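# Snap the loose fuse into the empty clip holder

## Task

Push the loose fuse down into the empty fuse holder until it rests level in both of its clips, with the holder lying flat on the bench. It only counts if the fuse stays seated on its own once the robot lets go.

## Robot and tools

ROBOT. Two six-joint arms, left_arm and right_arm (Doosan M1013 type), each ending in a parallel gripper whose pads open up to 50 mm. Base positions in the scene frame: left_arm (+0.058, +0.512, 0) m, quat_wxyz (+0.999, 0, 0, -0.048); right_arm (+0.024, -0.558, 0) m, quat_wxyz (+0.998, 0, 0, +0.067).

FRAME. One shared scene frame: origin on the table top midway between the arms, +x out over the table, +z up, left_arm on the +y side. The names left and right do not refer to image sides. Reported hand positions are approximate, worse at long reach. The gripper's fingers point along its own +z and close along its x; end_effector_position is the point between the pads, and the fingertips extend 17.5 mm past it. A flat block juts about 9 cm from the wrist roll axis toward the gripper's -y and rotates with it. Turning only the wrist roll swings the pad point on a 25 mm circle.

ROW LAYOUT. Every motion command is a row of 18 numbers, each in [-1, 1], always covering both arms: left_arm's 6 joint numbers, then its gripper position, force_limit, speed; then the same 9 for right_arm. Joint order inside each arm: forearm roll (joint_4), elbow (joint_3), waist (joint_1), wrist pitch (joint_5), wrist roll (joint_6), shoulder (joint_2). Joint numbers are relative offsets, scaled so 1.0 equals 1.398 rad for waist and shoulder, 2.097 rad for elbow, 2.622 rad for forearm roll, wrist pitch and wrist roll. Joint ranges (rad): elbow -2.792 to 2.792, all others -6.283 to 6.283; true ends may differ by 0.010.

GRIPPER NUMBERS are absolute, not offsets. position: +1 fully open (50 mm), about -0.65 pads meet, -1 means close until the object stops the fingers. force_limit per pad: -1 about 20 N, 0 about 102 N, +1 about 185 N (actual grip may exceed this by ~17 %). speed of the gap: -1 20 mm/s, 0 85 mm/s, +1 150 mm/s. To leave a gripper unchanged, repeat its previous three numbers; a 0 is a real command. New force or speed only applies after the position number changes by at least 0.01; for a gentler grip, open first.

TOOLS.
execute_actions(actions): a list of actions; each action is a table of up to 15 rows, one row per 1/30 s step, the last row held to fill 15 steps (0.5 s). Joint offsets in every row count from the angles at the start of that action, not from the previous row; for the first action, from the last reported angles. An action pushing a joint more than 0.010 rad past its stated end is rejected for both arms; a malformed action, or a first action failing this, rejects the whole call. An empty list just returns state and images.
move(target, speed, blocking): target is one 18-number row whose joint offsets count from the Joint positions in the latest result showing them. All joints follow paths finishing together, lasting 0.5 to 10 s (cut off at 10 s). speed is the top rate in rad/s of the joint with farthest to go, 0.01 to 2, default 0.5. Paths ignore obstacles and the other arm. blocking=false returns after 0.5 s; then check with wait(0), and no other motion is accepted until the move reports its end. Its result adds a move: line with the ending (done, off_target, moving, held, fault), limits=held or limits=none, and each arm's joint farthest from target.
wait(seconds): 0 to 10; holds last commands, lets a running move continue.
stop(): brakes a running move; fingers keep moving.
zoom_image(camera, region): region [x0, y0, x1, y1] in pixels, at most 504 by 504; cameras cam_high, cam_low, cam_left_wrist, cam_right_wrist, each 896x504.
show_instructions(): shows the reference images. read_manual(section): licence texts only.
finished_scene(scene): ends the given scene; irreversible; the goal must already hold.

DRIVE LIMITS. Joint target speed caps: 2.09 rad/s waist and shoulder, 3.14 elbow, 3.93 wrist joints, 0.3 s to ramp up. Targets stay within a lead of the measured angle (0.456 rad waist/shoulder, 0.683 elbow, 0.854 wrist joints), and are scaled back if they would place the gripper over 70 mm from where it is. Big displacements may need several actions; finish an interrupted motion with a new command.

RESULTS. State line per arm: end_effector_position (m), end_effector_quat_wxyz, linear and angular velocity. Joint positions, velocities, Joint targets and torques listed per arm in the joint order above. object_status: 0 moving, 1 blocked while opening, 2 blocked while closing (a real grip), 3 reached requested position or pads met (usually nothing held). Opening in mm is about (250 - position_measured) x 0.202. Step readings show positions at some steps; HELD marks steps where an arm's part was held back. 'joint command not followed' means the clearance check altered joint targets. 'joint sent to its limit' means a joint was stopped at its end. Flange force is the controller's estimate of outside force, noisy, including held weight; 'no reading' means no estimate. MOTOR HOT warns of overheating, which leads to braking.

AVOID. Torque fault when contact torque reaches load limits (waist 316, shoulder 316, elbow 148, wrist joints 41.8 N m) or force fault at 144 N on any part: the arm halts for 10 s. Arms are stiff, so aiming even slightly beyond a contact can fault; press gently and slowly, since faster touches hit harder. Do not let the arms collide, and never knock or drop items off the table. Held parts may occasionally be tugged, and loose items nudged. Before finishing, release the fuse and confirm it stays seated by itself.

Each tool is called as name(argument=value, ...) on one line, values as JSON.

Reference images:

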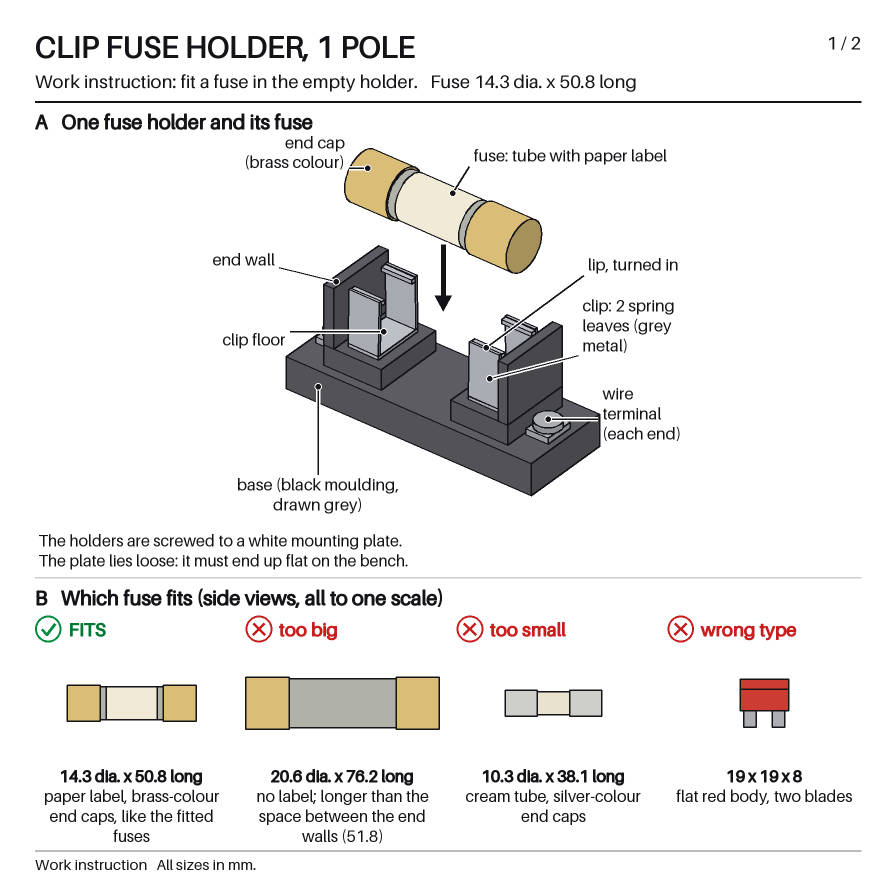

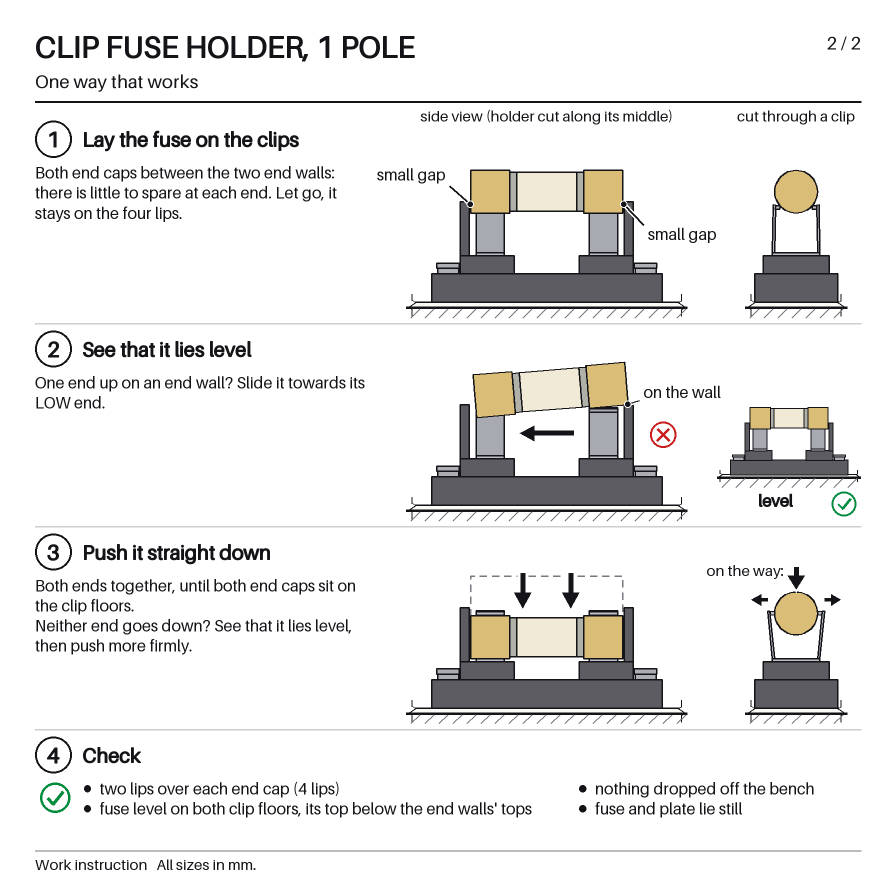

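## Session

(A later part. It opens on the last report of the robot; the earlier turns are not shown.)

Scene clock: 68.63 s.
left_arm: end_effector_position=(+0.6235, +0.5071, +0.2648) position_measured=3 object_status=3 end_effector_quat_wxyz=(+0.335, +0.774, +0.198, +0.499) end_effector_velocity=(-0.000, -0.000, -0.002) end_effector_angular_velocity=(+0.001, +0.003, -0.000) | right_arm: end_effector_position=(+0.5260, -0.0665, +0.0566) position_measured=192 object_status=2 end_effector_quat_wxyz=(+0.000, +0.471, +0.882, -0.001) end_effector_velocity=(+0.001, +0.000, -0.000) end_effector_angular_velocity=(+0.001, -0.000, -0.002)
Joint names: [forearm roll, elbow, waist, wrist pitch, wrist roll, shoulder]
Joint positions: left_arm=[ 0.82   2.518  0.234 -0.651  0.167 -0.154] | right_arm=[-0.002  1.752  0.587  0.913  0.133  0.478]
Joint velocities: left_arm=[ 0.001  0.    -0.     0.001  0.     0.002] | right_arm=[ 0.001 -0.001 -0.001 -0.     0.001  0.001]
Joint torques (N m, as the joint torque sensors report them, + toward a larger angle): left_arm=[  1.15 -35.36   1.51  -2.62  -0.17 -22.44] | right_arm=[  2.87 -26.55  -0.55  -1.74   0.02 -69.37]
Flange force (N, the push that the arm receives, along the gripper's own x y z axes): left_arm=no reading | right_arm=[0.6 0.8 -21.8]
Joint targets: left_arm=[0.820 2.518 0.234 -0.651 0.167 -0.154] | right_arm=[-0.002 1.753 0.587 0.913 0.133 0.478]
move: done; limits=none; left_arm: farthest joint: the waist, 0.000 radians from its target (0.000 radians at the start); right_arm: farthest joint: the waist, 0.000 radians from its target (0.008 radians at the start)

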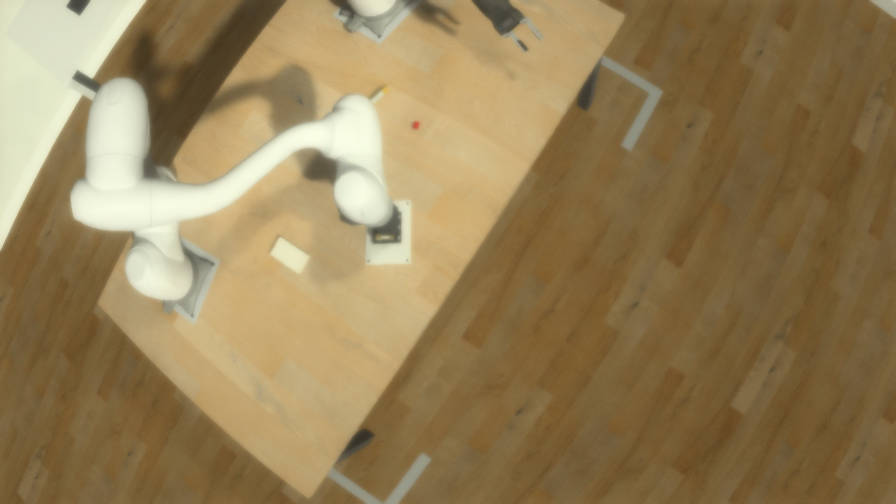

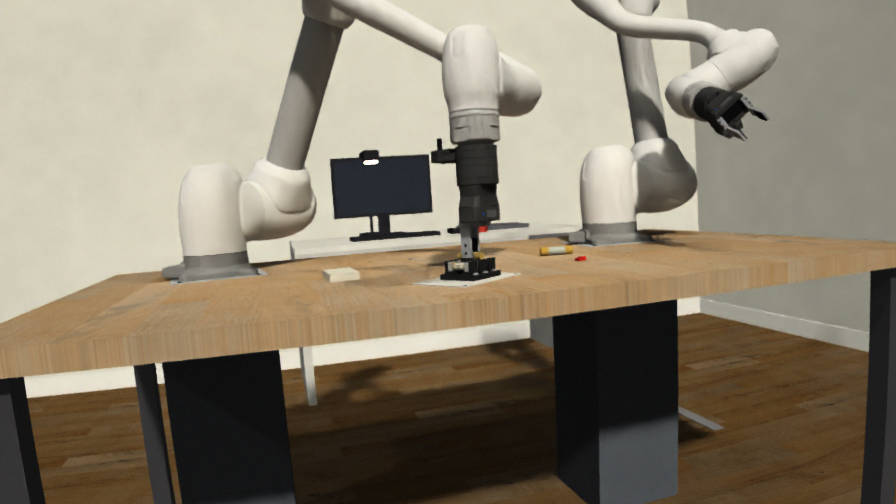

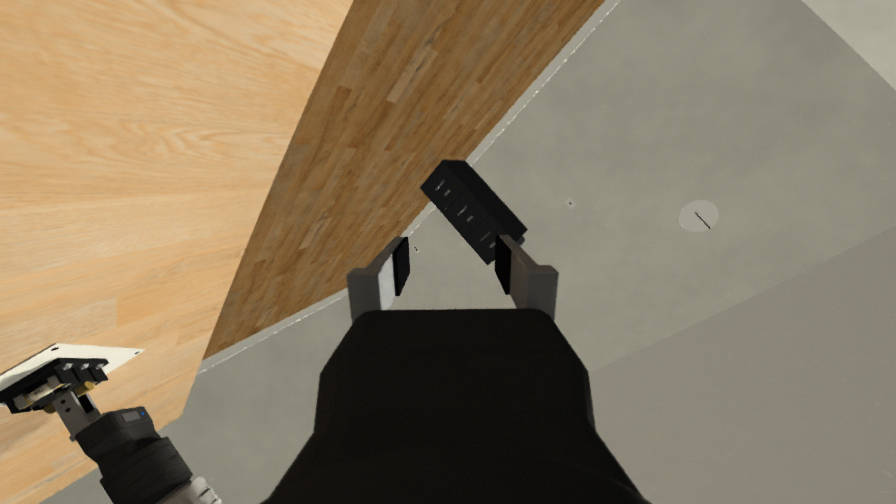

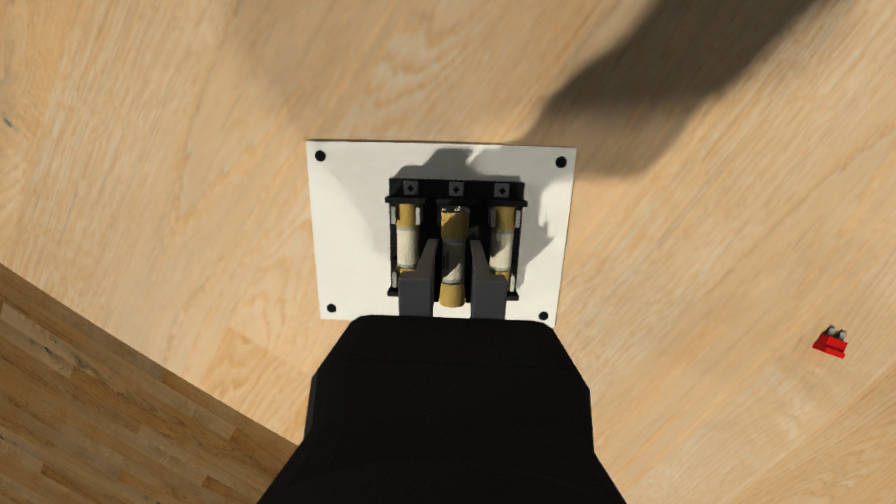

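move(target=[0,0,0,0,0,0,1,-0.5,0, 0,-0.0005,0,0.0011,0,-0.0014,-1,-0.5,-0.6], speed=0.02)

move(target=[0,0,0,0,0,0,1,-0.5,0, 0,0.0035,0.0009,-0.0011,0.0005,-0.0032,-1,-0.5,-0.6], speed=0.02)

zoom_image(camera="cam_right_wrist", region=[380, 170, 530, 320])

zoom_image(camera="cam_left_wrist", region=[0, 340, 150, 440])

Scene clock: 73.47 s.
left_arm: end_effector_position=(+0.6235, +0.5071, +0.2648) position_measured=3 object_status=3 end_effector_quat_wxyz=(+0.335, +0.774, +0.198, +0.499) end_effector_velocity=(+0.000, +0.001, +0.000) end_effector_angular_velocity=(+0.000, -0.000, +0.001) | right_arm: end_effector_position=(+0.5260, -0.0665, +0.0585) position_measured=192 object_status=2 end_effector_quat_wxyz=(+0.000, +0.471, +0.882, -0.001) end_effector_velocity=(-0.000, +0.001, +0.000) end_effector_angular_velocity=(+0.001, -0.001, -0.002)
Joint names: [forearm roll, elbow, waist, wrist pitch, wrist roll, shoulder]
Joint positions: left_arm=[ 0.82   2.518  0.234 -0.651  0.167 -0.154] | right_arm=[-0.002  1.751  0.587  0.916  0.133  0.476]
Joint velocities: left_arm=[-0.001 -0.     0.001  0.     0.001  0.   ] | right_arm=[ 0.    -0.001  0.001 -0.     0.003 -0.   ]
Joint torques (N m, as the joint torque sensors report them, + toward a larger angle): left_arm=[  1.23 -35.43   0.95  -2.61  -0.2  -23.11] | right_arm=[  3.34 -33.26   2.53  -0.05   0.3  -84.07]
Flange force (N, the push that the arm receives, along the gripper's own x y z axes): left_arm=no reading | right_arm=[-2.8 4.6 0.1]
Joint targets: left_arm=[0.820 2.518 0.234 -0.651 0.167 -0.154] | right_arm=[-0.002 1.751 0.587 0.916 0.133 0.476]
move: done; limits=none; left_arm: farthest joint: the waist, 0.000 radians from its target (0.000 radians at the start); right_arm: farthest joint: the waist, 0.000 radians from its target (0.000 radians at the start)

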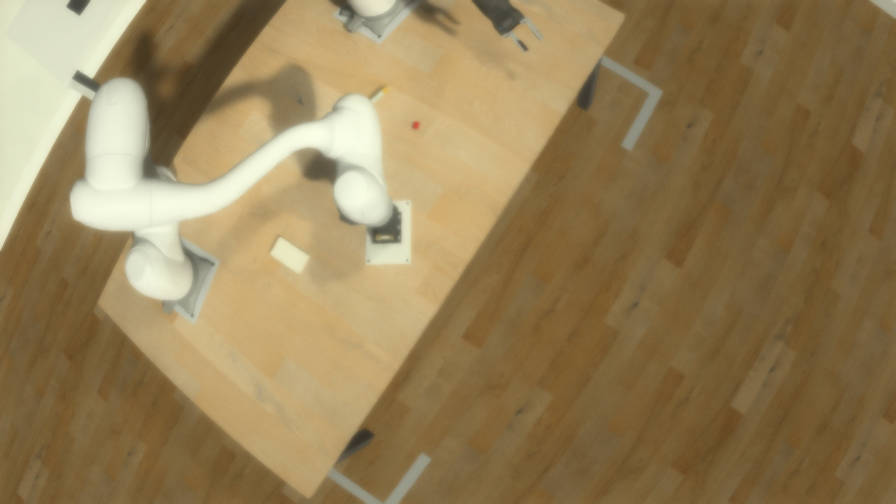

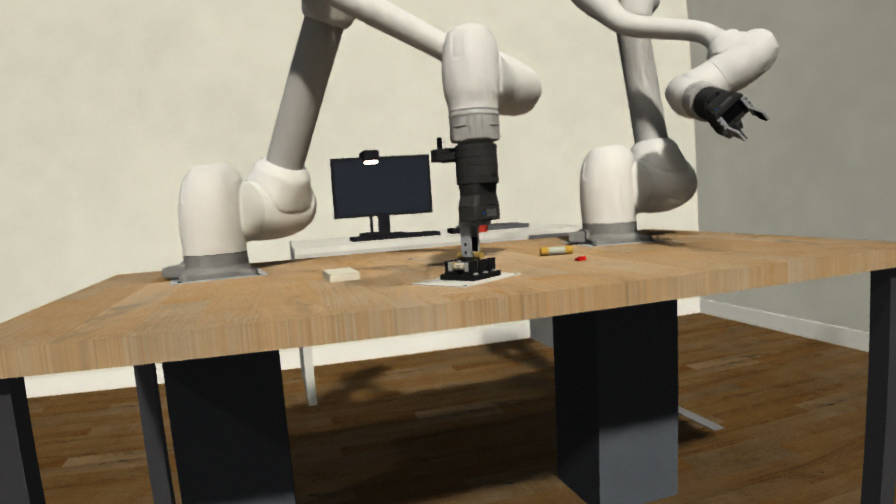

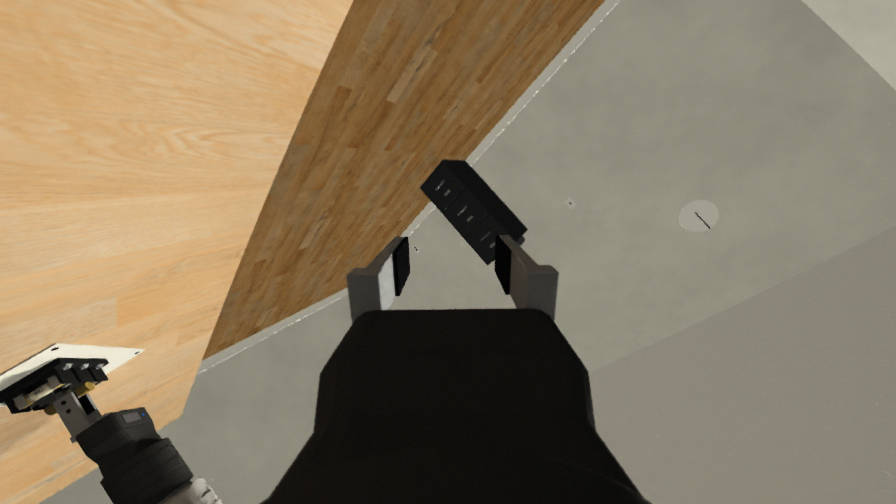

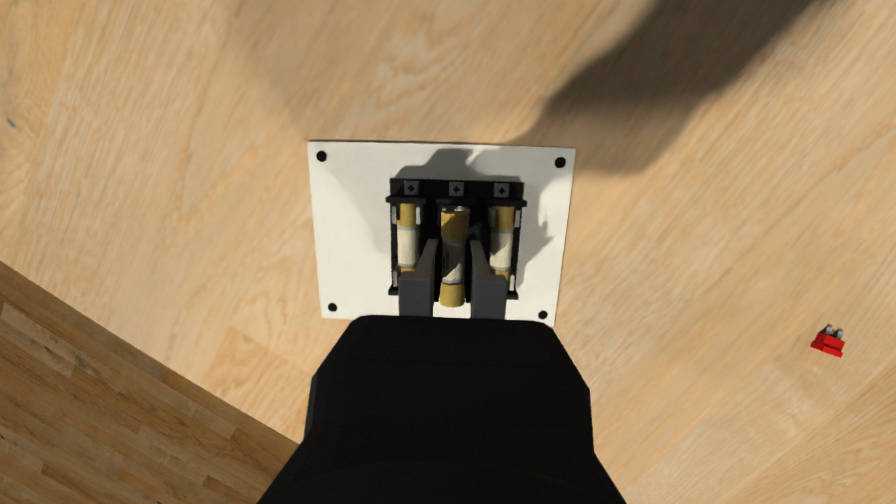

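Scene clock: 74.17 s.
left_arm: end_effector_position=(+0.6235, +0.5071, +0.2648) position_measured=3 object_status=3 end_effector_quat_wxyz=(+0.335, +0.774, +0.198, +0.499) end_effector_velocity=(-0.000, +0.000, -0.000) end_effector_angular_velocity=(-0.000, +0.001, +0.001) | right_arm: end_effector_position=(+0.5227, -0.0681, +0.0585) position_measured=192 object_status=2 end_effector_quat_wxyz=(+0.000, +0.471, +0.882, -0.001) end_effector_velocity=(+0.000, -0.001, +0.000) end_effector_angular_velocity=(-0.001, -0.000, +0.001)
Joint names: [forearm roll, elbow, waist, wrist pitch, wrist roll, shoulder]
Joint positions: left_arm=[ 0.82   2.518  0.234 -0.651  0.167 -0.154] | right_arm=[-0.002  1.759  0.588  0.913  0.134  0.471]
Joint velocities: left_arm=[-0.     0.     0.     0.001 -0.001 -0.   ] | right_arm=[-0.001  0.    -0.001 -0.    -0.001 -0.   ]
Joint torques (N m, as the joint torque sensors report them, + toward a larger angle): left_arm=[  1.27 -35.3    1.34  -2.69  -0.18 -22.16] | right_arm=[  3.42 -33.24   0.19  -0.09   0.26 -85.3 ]
Flange force (N, the push that the arm receives, along the gripper's own x y z axes): left_arm=no reading | right_arm=[0.3 6.5 1.7]
Joint targets: left_arm=[0.820 2.518 0.234 -0.651 0.167 -0.154] | right_arm=[-0.002 1.759 0.588 0.913 0.134 0.471]
move: done; limits=none; left_arm: farthest joint: the waist, 0.000 radians from its target (0.000 radians at the start); right_arm: farthest joint: the waist, 0.000 radians from its target (0.001 radians at the start)

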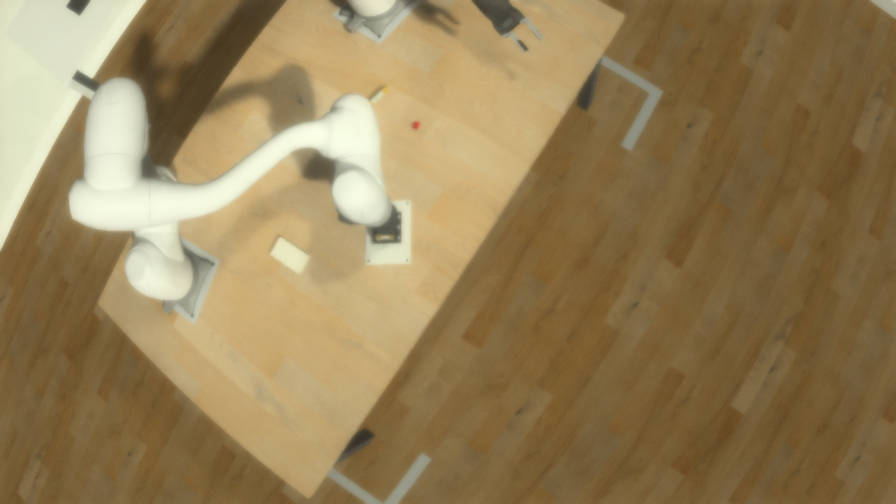

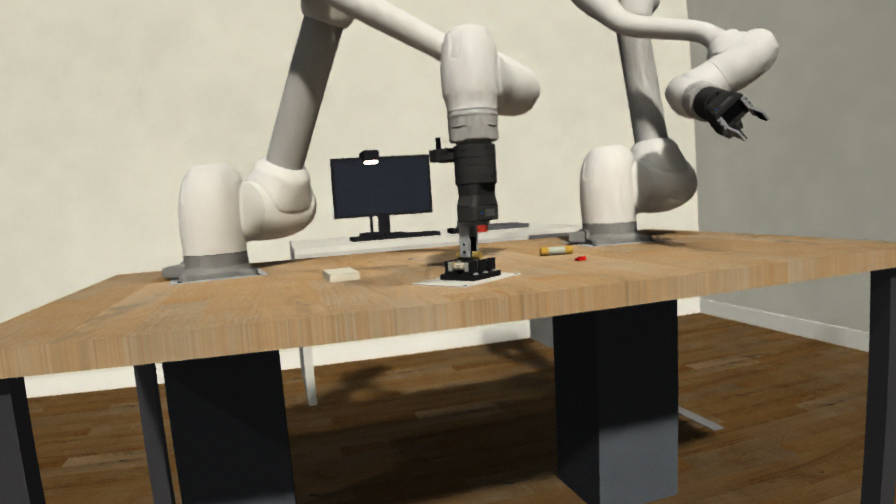

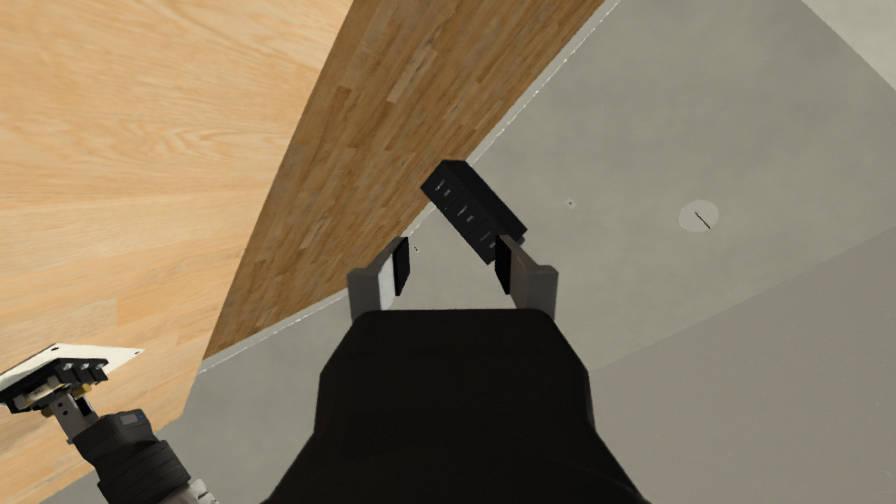

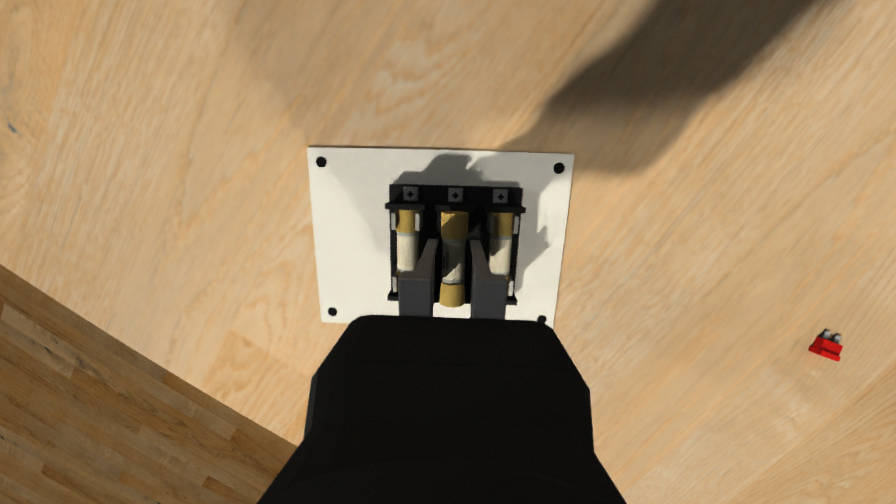

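Region (380, 170, 530, 320) of cam_right_wrist's 896x504 image, scaled by 3.360, with more detail than that image has.

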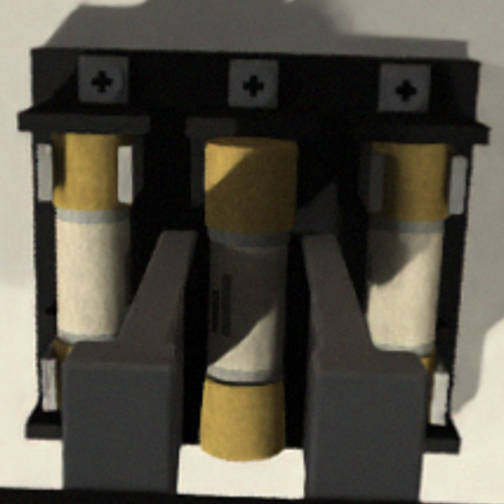

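Region (0, 340, 150, 440) of cam_left_wrist's 896x504 image, scaled by 3.360, with more detail than that image has.

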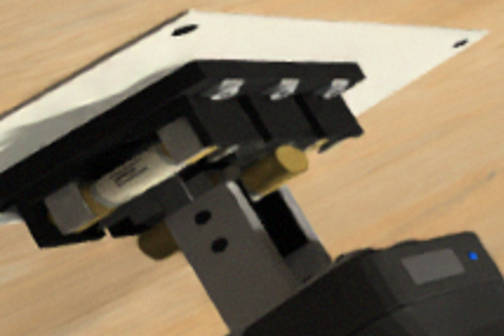

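move(target=[0,0,0,0,0,0,1,-0.5,0, 0,0,0,-0.0016,0,0.0031,-1,-0.5,-0.6], speed=0.01)

zoom_image(camera="cam_right_wrist", region=[380, 170, 530, 320])

Scene clock: 76.60 s.
left_arm: end_effector_position=(+0.6235, +0.5071, +0.2648) position_measured=3 object_status=3 end_effector_quat_wxyz=(+0.335, +0.774, +0.198, +0.499) end_effector_velocity=(-0.000, +0.000, -0.001) end_effector_angular_velocity=(-0.001, +0.001, +0.001) | right_arm: end_effector_position=(+0.5234, -0.0676, +0.0554) position_measured=192 object_status=2 end_effector_quat_wxyz=(+0.000, +0.471, +0.882, -0.001) end_effector_velocity=(-0.001, +0.000, -0.000) end_effector_angular_velocity=(-0.000, +0.001, +0.001)
Joint names: [forearm roll, elbow, waist, wrist pitch, wrist roll, shoulder]
Joint positions: left_arm=[ 0.82   2.518  0.234 -0.651  0.167 -0.154] | right_arm=[-0.002  1.759  0.588  0.909  0.134  0.476]
Joint velocities: left_arm=[-0.     0.001  0.     0.    -0.001  0.   ] | right_arm=[ 0.001  0.001  0.001  0.    -0.001  0.   ]
Joint torques (N m, as the joint torque sensors report them, + toward a larger angle): left_arm=[  1.01 -35.08   2.04  -2.59  -0.17 -21.98] | right_arm=[  3.42 -32.09  -0.75   0.03   0.11 -84.01]
Flange force (N, the push that the arm receives, along the gripper's own x y z axes): left_arm=no reading | right_arm=[2.2 6.1 -0.1]
Joint targets: left_arm=[0.820 2.518 0.234 -0.651 0.167 -0.154] | right_arm=[-0.002 1.759 0.588 0.909 0.134 0.476]
move: done; limits=none; left_arm: farthest joint: the waist, 0.000 radians from its target (0.000 radians at the start); right_arm: farthest joint: the waist, 0.000 radians from its target (0.000 radians at the start)

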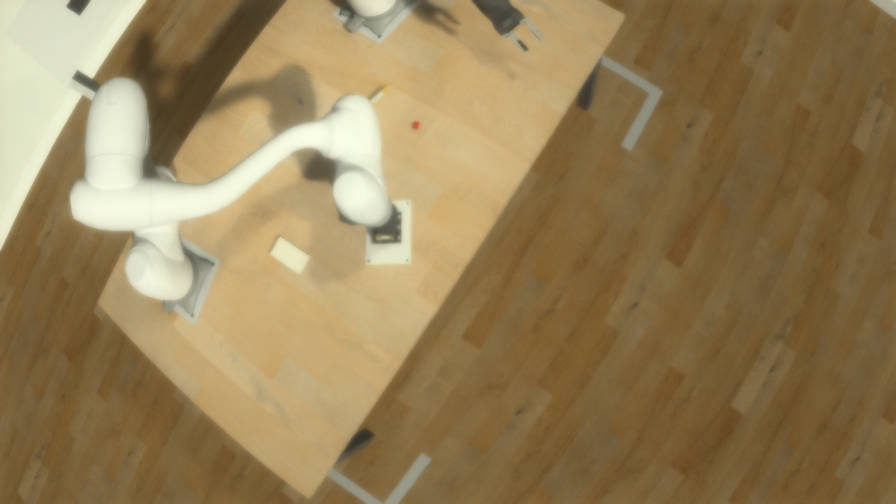

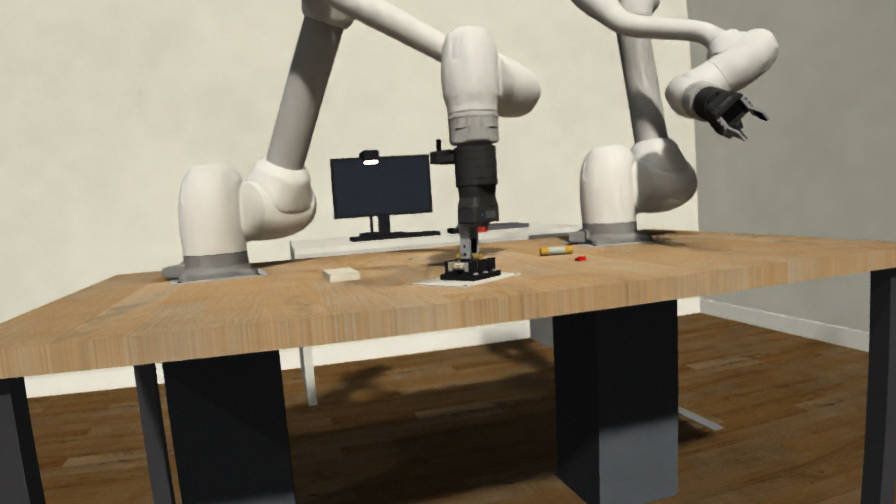

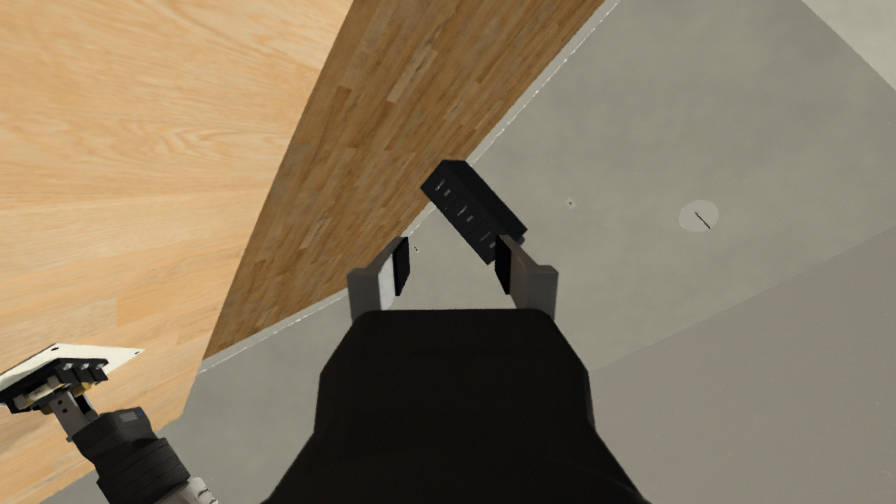

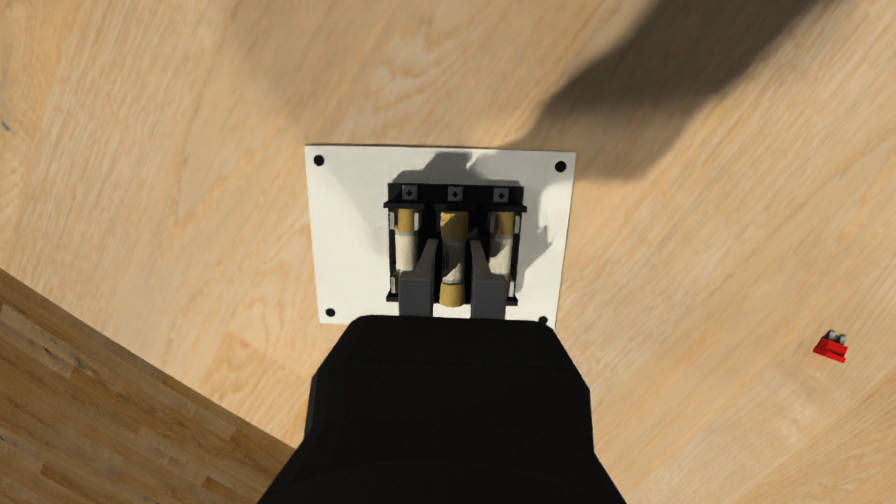

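Region (380, 170, 530, 320) of cam_right_wrist's 896x504 image, scaled by 3.360, with more detail than that image has.

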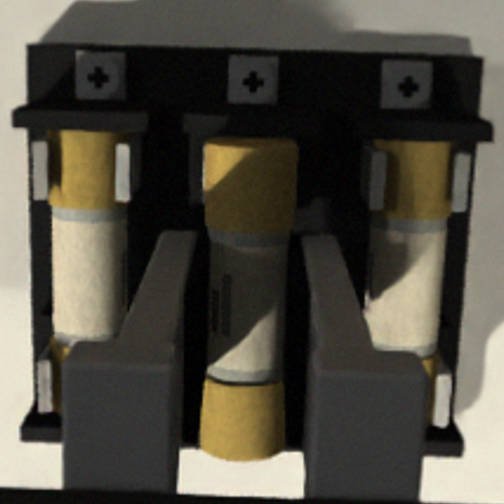

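move(target=[0,0,0,0,0,0,1,-0.5,0, 0,0.0015,0,-0.0031,0,0.0036,-1,-0.5,-0.6], speed=0.01)

zoom_image(camera="cam_right_wrist", region=[380, 170, 530, 320])

Scene clock: 81.07 s.
left_arm: end_effector_position=(+0.6235, +0.5071, +0.2648) position_measured=3 object_status=3 end_effector_quat_wxyz=(+0.335, +0.774, +0.198, +0.499) end_effector_velocity=(+0.001, +0.001, +0.000) end_effector_angular_velocity=(-0.001, -0.000, +0.002) | right_arm: end_effector_position=(+0.5233, -0.0676, +0.0503) position_measured=192 object_status=2 end_effector_quat_wxyz=(+0.000, +0.471, +0.882, -0.001) end_effector_velocity=(+0.000, +0.001, +0.000) end_effector_angular_velocity=(+0.001, -0.001, -0.001)
Joint names: [forearm roll, elbow, waist, wrist pitch, wrist roll, shoulder]
Joint positions: left_arm=[ 0.82   2.518  0.234 -0.651  0.167 -0.154] | right_arm=[-0.002  1.762  0.588  0.901  0.134  0.481]
Joint velocities: left_arm=[-0.002 -0.001  0.     0.    -0.     0.   ] | right_arm=[ 0.    -0.001  0.001 -0.     0.001  0.   ]
Joint torques (N m, as the joint torque sensors report them, + toward a larger angle): left_arm=[  0.97 -35.65   0.38  -2.53  -0.21 -21.96] | right_arm=[  3.98 -26.72   2.09  -0.03   0.48 -74.49]
Flange force (N, the push that the arm receives, along the gripper's own x y z axes): left_arm=no reading | right_arm=[-2.4 5.3 -13.4]
Joint targets: left_arm=[0.820 2.518 0.234 -0.651 0.167 -0.154] | right_arm=[-0.002 1.762 0.588 0.901 0.134 0.481]
move: done; limits=none; left_arm: farthest joint: the waist, 0.000 radians from its target (0.000 radians at the start); right_arm: farthest joint: the waist, 0.000 radians from its target (0.000 radians at the start)

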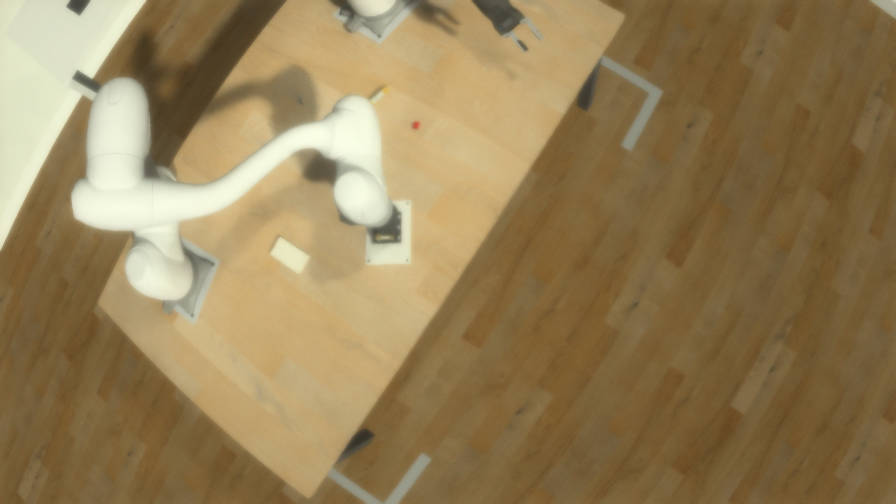

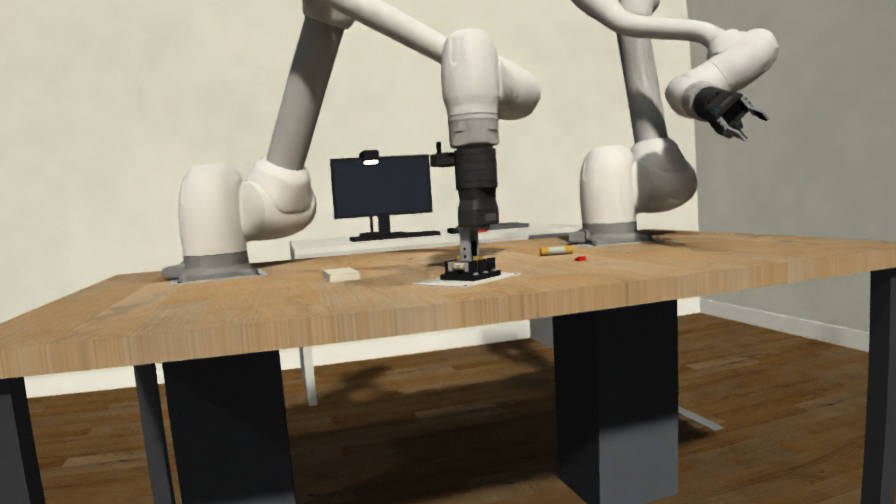

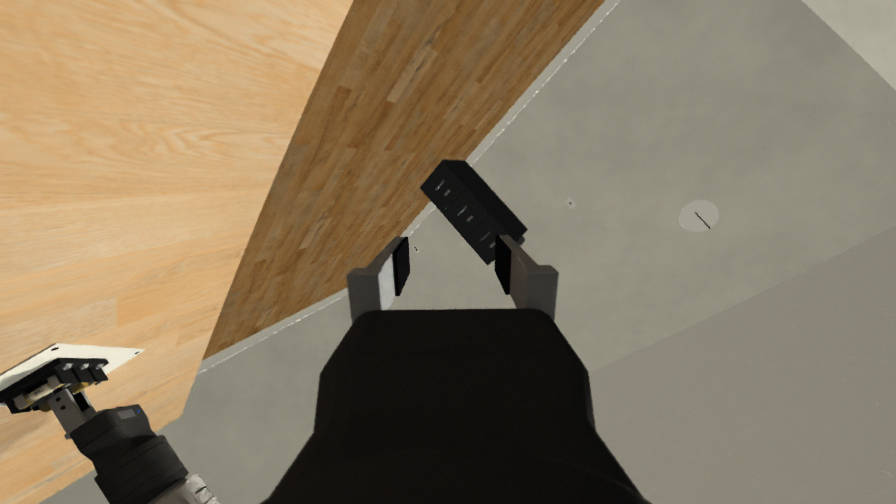

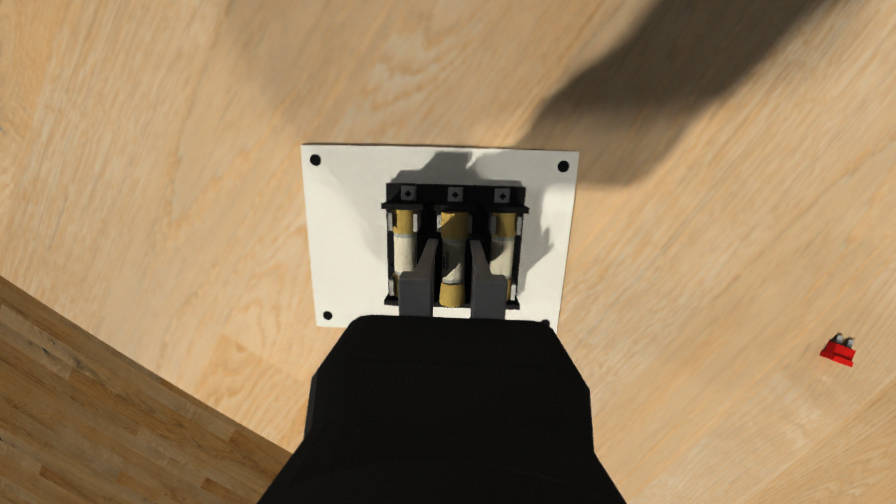

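Region (380, 170, 530, 320) of cam_right_wrist's 896x504 image, scaled by 3.360, with more detail than that image has.

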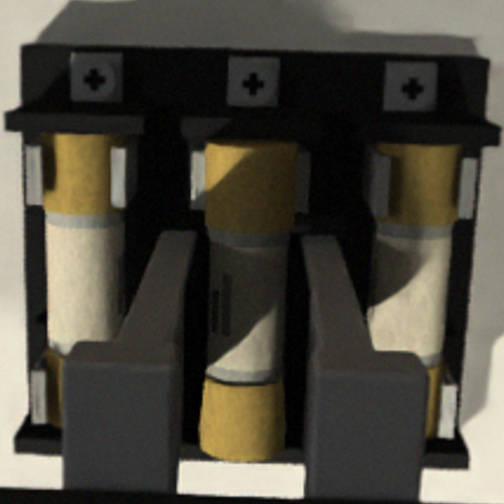

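move(target=[0,0,0,0,0,0,1,-0.5,0, 0,0.0020,0,-0.0043,0,0.005,-1,-0.5,-0.6], speed=0.01)

zoom_image(camera="cam_right_wrist", region=[380, 170, 530, 320])

Scene clock: 88.17 s.
left_arm: end_effector_position=(+0.6235, +0.5071, +0.2648) position_measured=3 object_status=3 end_effector_quat_wxyz=(+0.335, +0.774, +0.198, +0.499) end_effector_velocity=(+0.000, +0.000, +0.001) end_effector_angular_velocity=(+0.001, -0.002, +0.000) | right_arm: end_effector_position=(+0.5233, -0.0676, +0.0435) position_measured=192 object_status=2 end_effector_quat_wxyz=(+0.000, +0.471, +0.882, -0.001) end_effector_velocity=(+0.000, +0.000, +0.000) end_effector_angular_velocity=(-0.000, -0.001, -0.001)
Joint names: [forearm roll, elbow, waist, wrist pitch, wrist roll, shoulder]
Joint positions: left_arm=[ 0.82   2.518  0.234 -0.651  0.167 -0.154] | right_arm=[-0.002  1.766  0.588  0.89   0.134  0.488]
Joint velocities: left_arm=[ 0.001 -0.001  0.001 -0.     0.    -0.001] | right_arm=[-0.001 -0.    -0.    -0.     0.002  0.   ]
Joint torques (N m, as the joint torque sensors report them, + toward a larger angle): left_arm=[  1.07 -34.65   0.98  -2.56  -0.16 -22.05] | right_arm=[  3.65 -31.48   2.71   0.18   0.11 -82.06]
Flange force (N, the push that the arm receives, along the gripper's own x y z axes): left_arm=no reading | right_arm=[-3.5 3.8 -2.7]
Joint targets: left_arm=[0.820 2.518 0.234 -0.651 0.167 -0.154] | right_arm=[-0.002 1.766 0.588 0.890 0.134 0.488]
move: done; limits=none; left_arm: farthest joint: the waist, 0.000 radians from its target (0.000 radians at the start); right_arm: farthest joint: the waist, 0.000 radians from its target (0.000 radians at the start)

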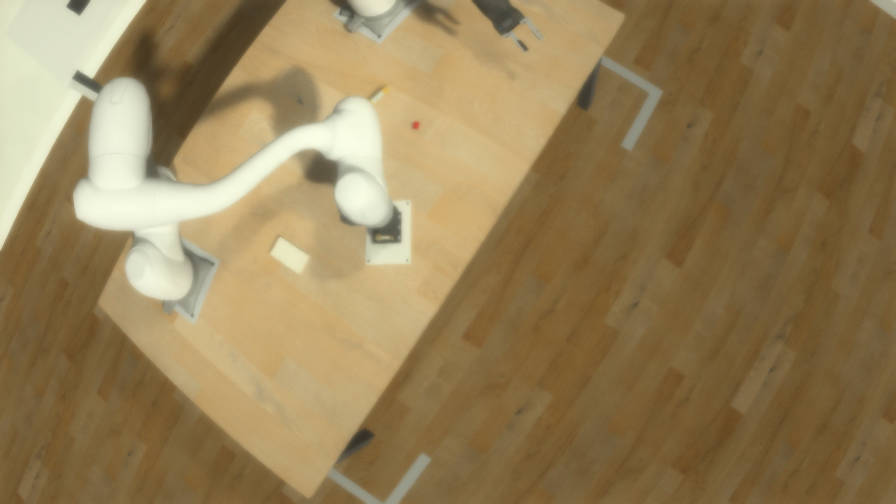

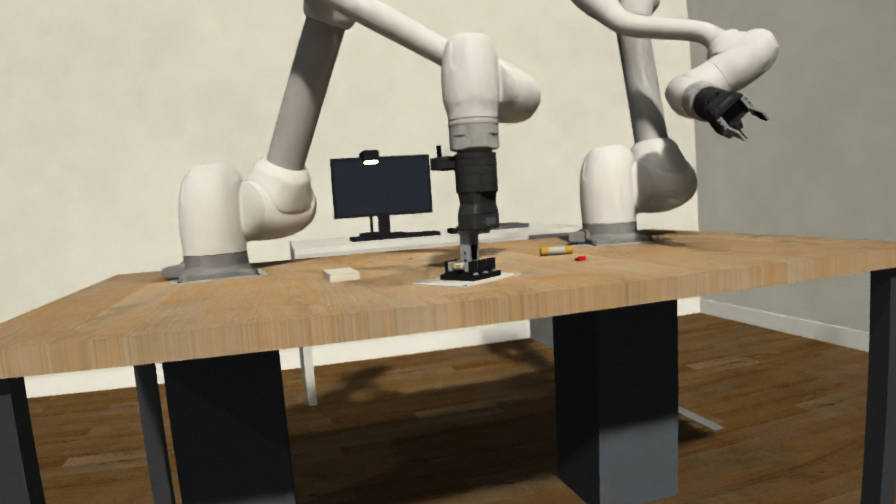

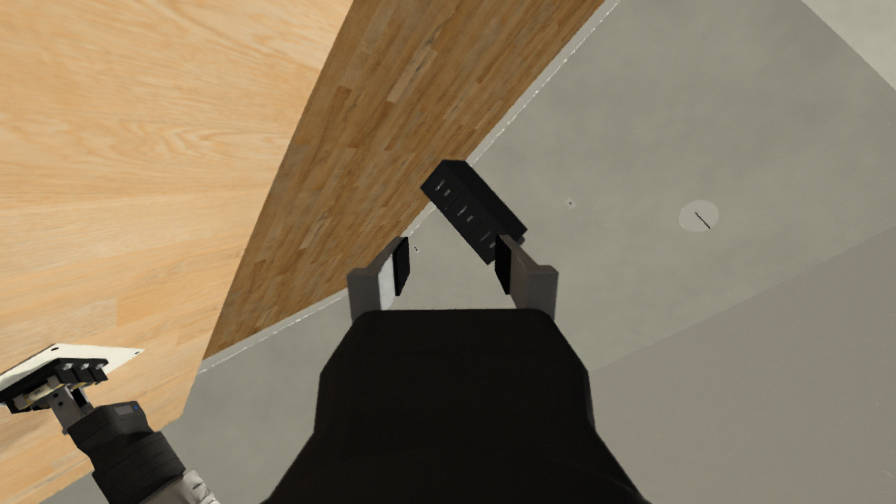

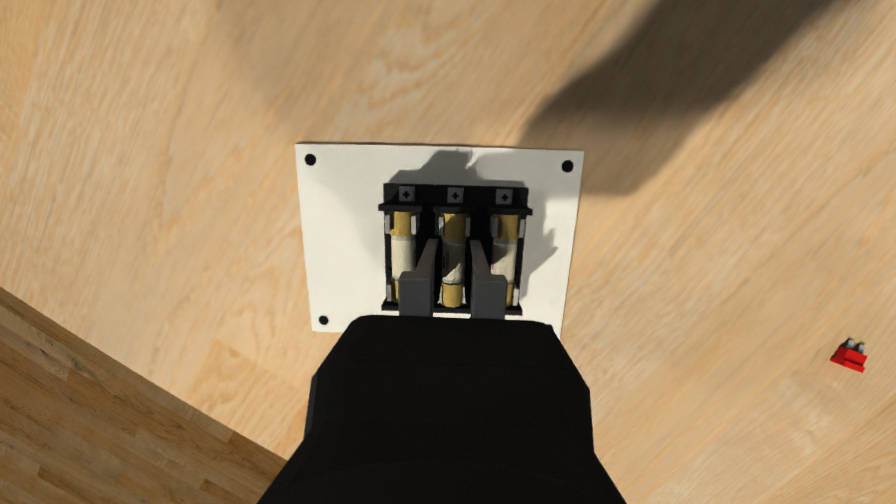

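Region (380, 170, 530, 320) of cam_right_wrist's 896x504 image, scaled by 3.360, with more detail than that image has.

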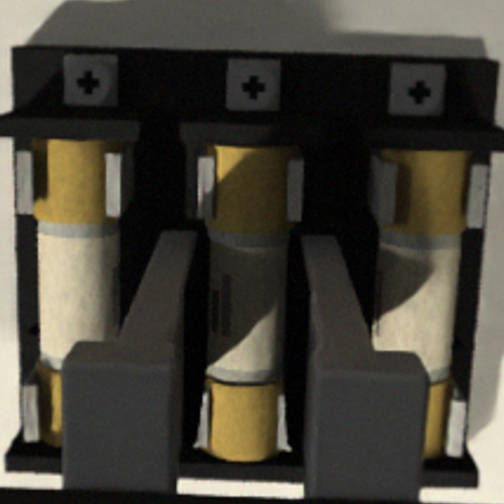

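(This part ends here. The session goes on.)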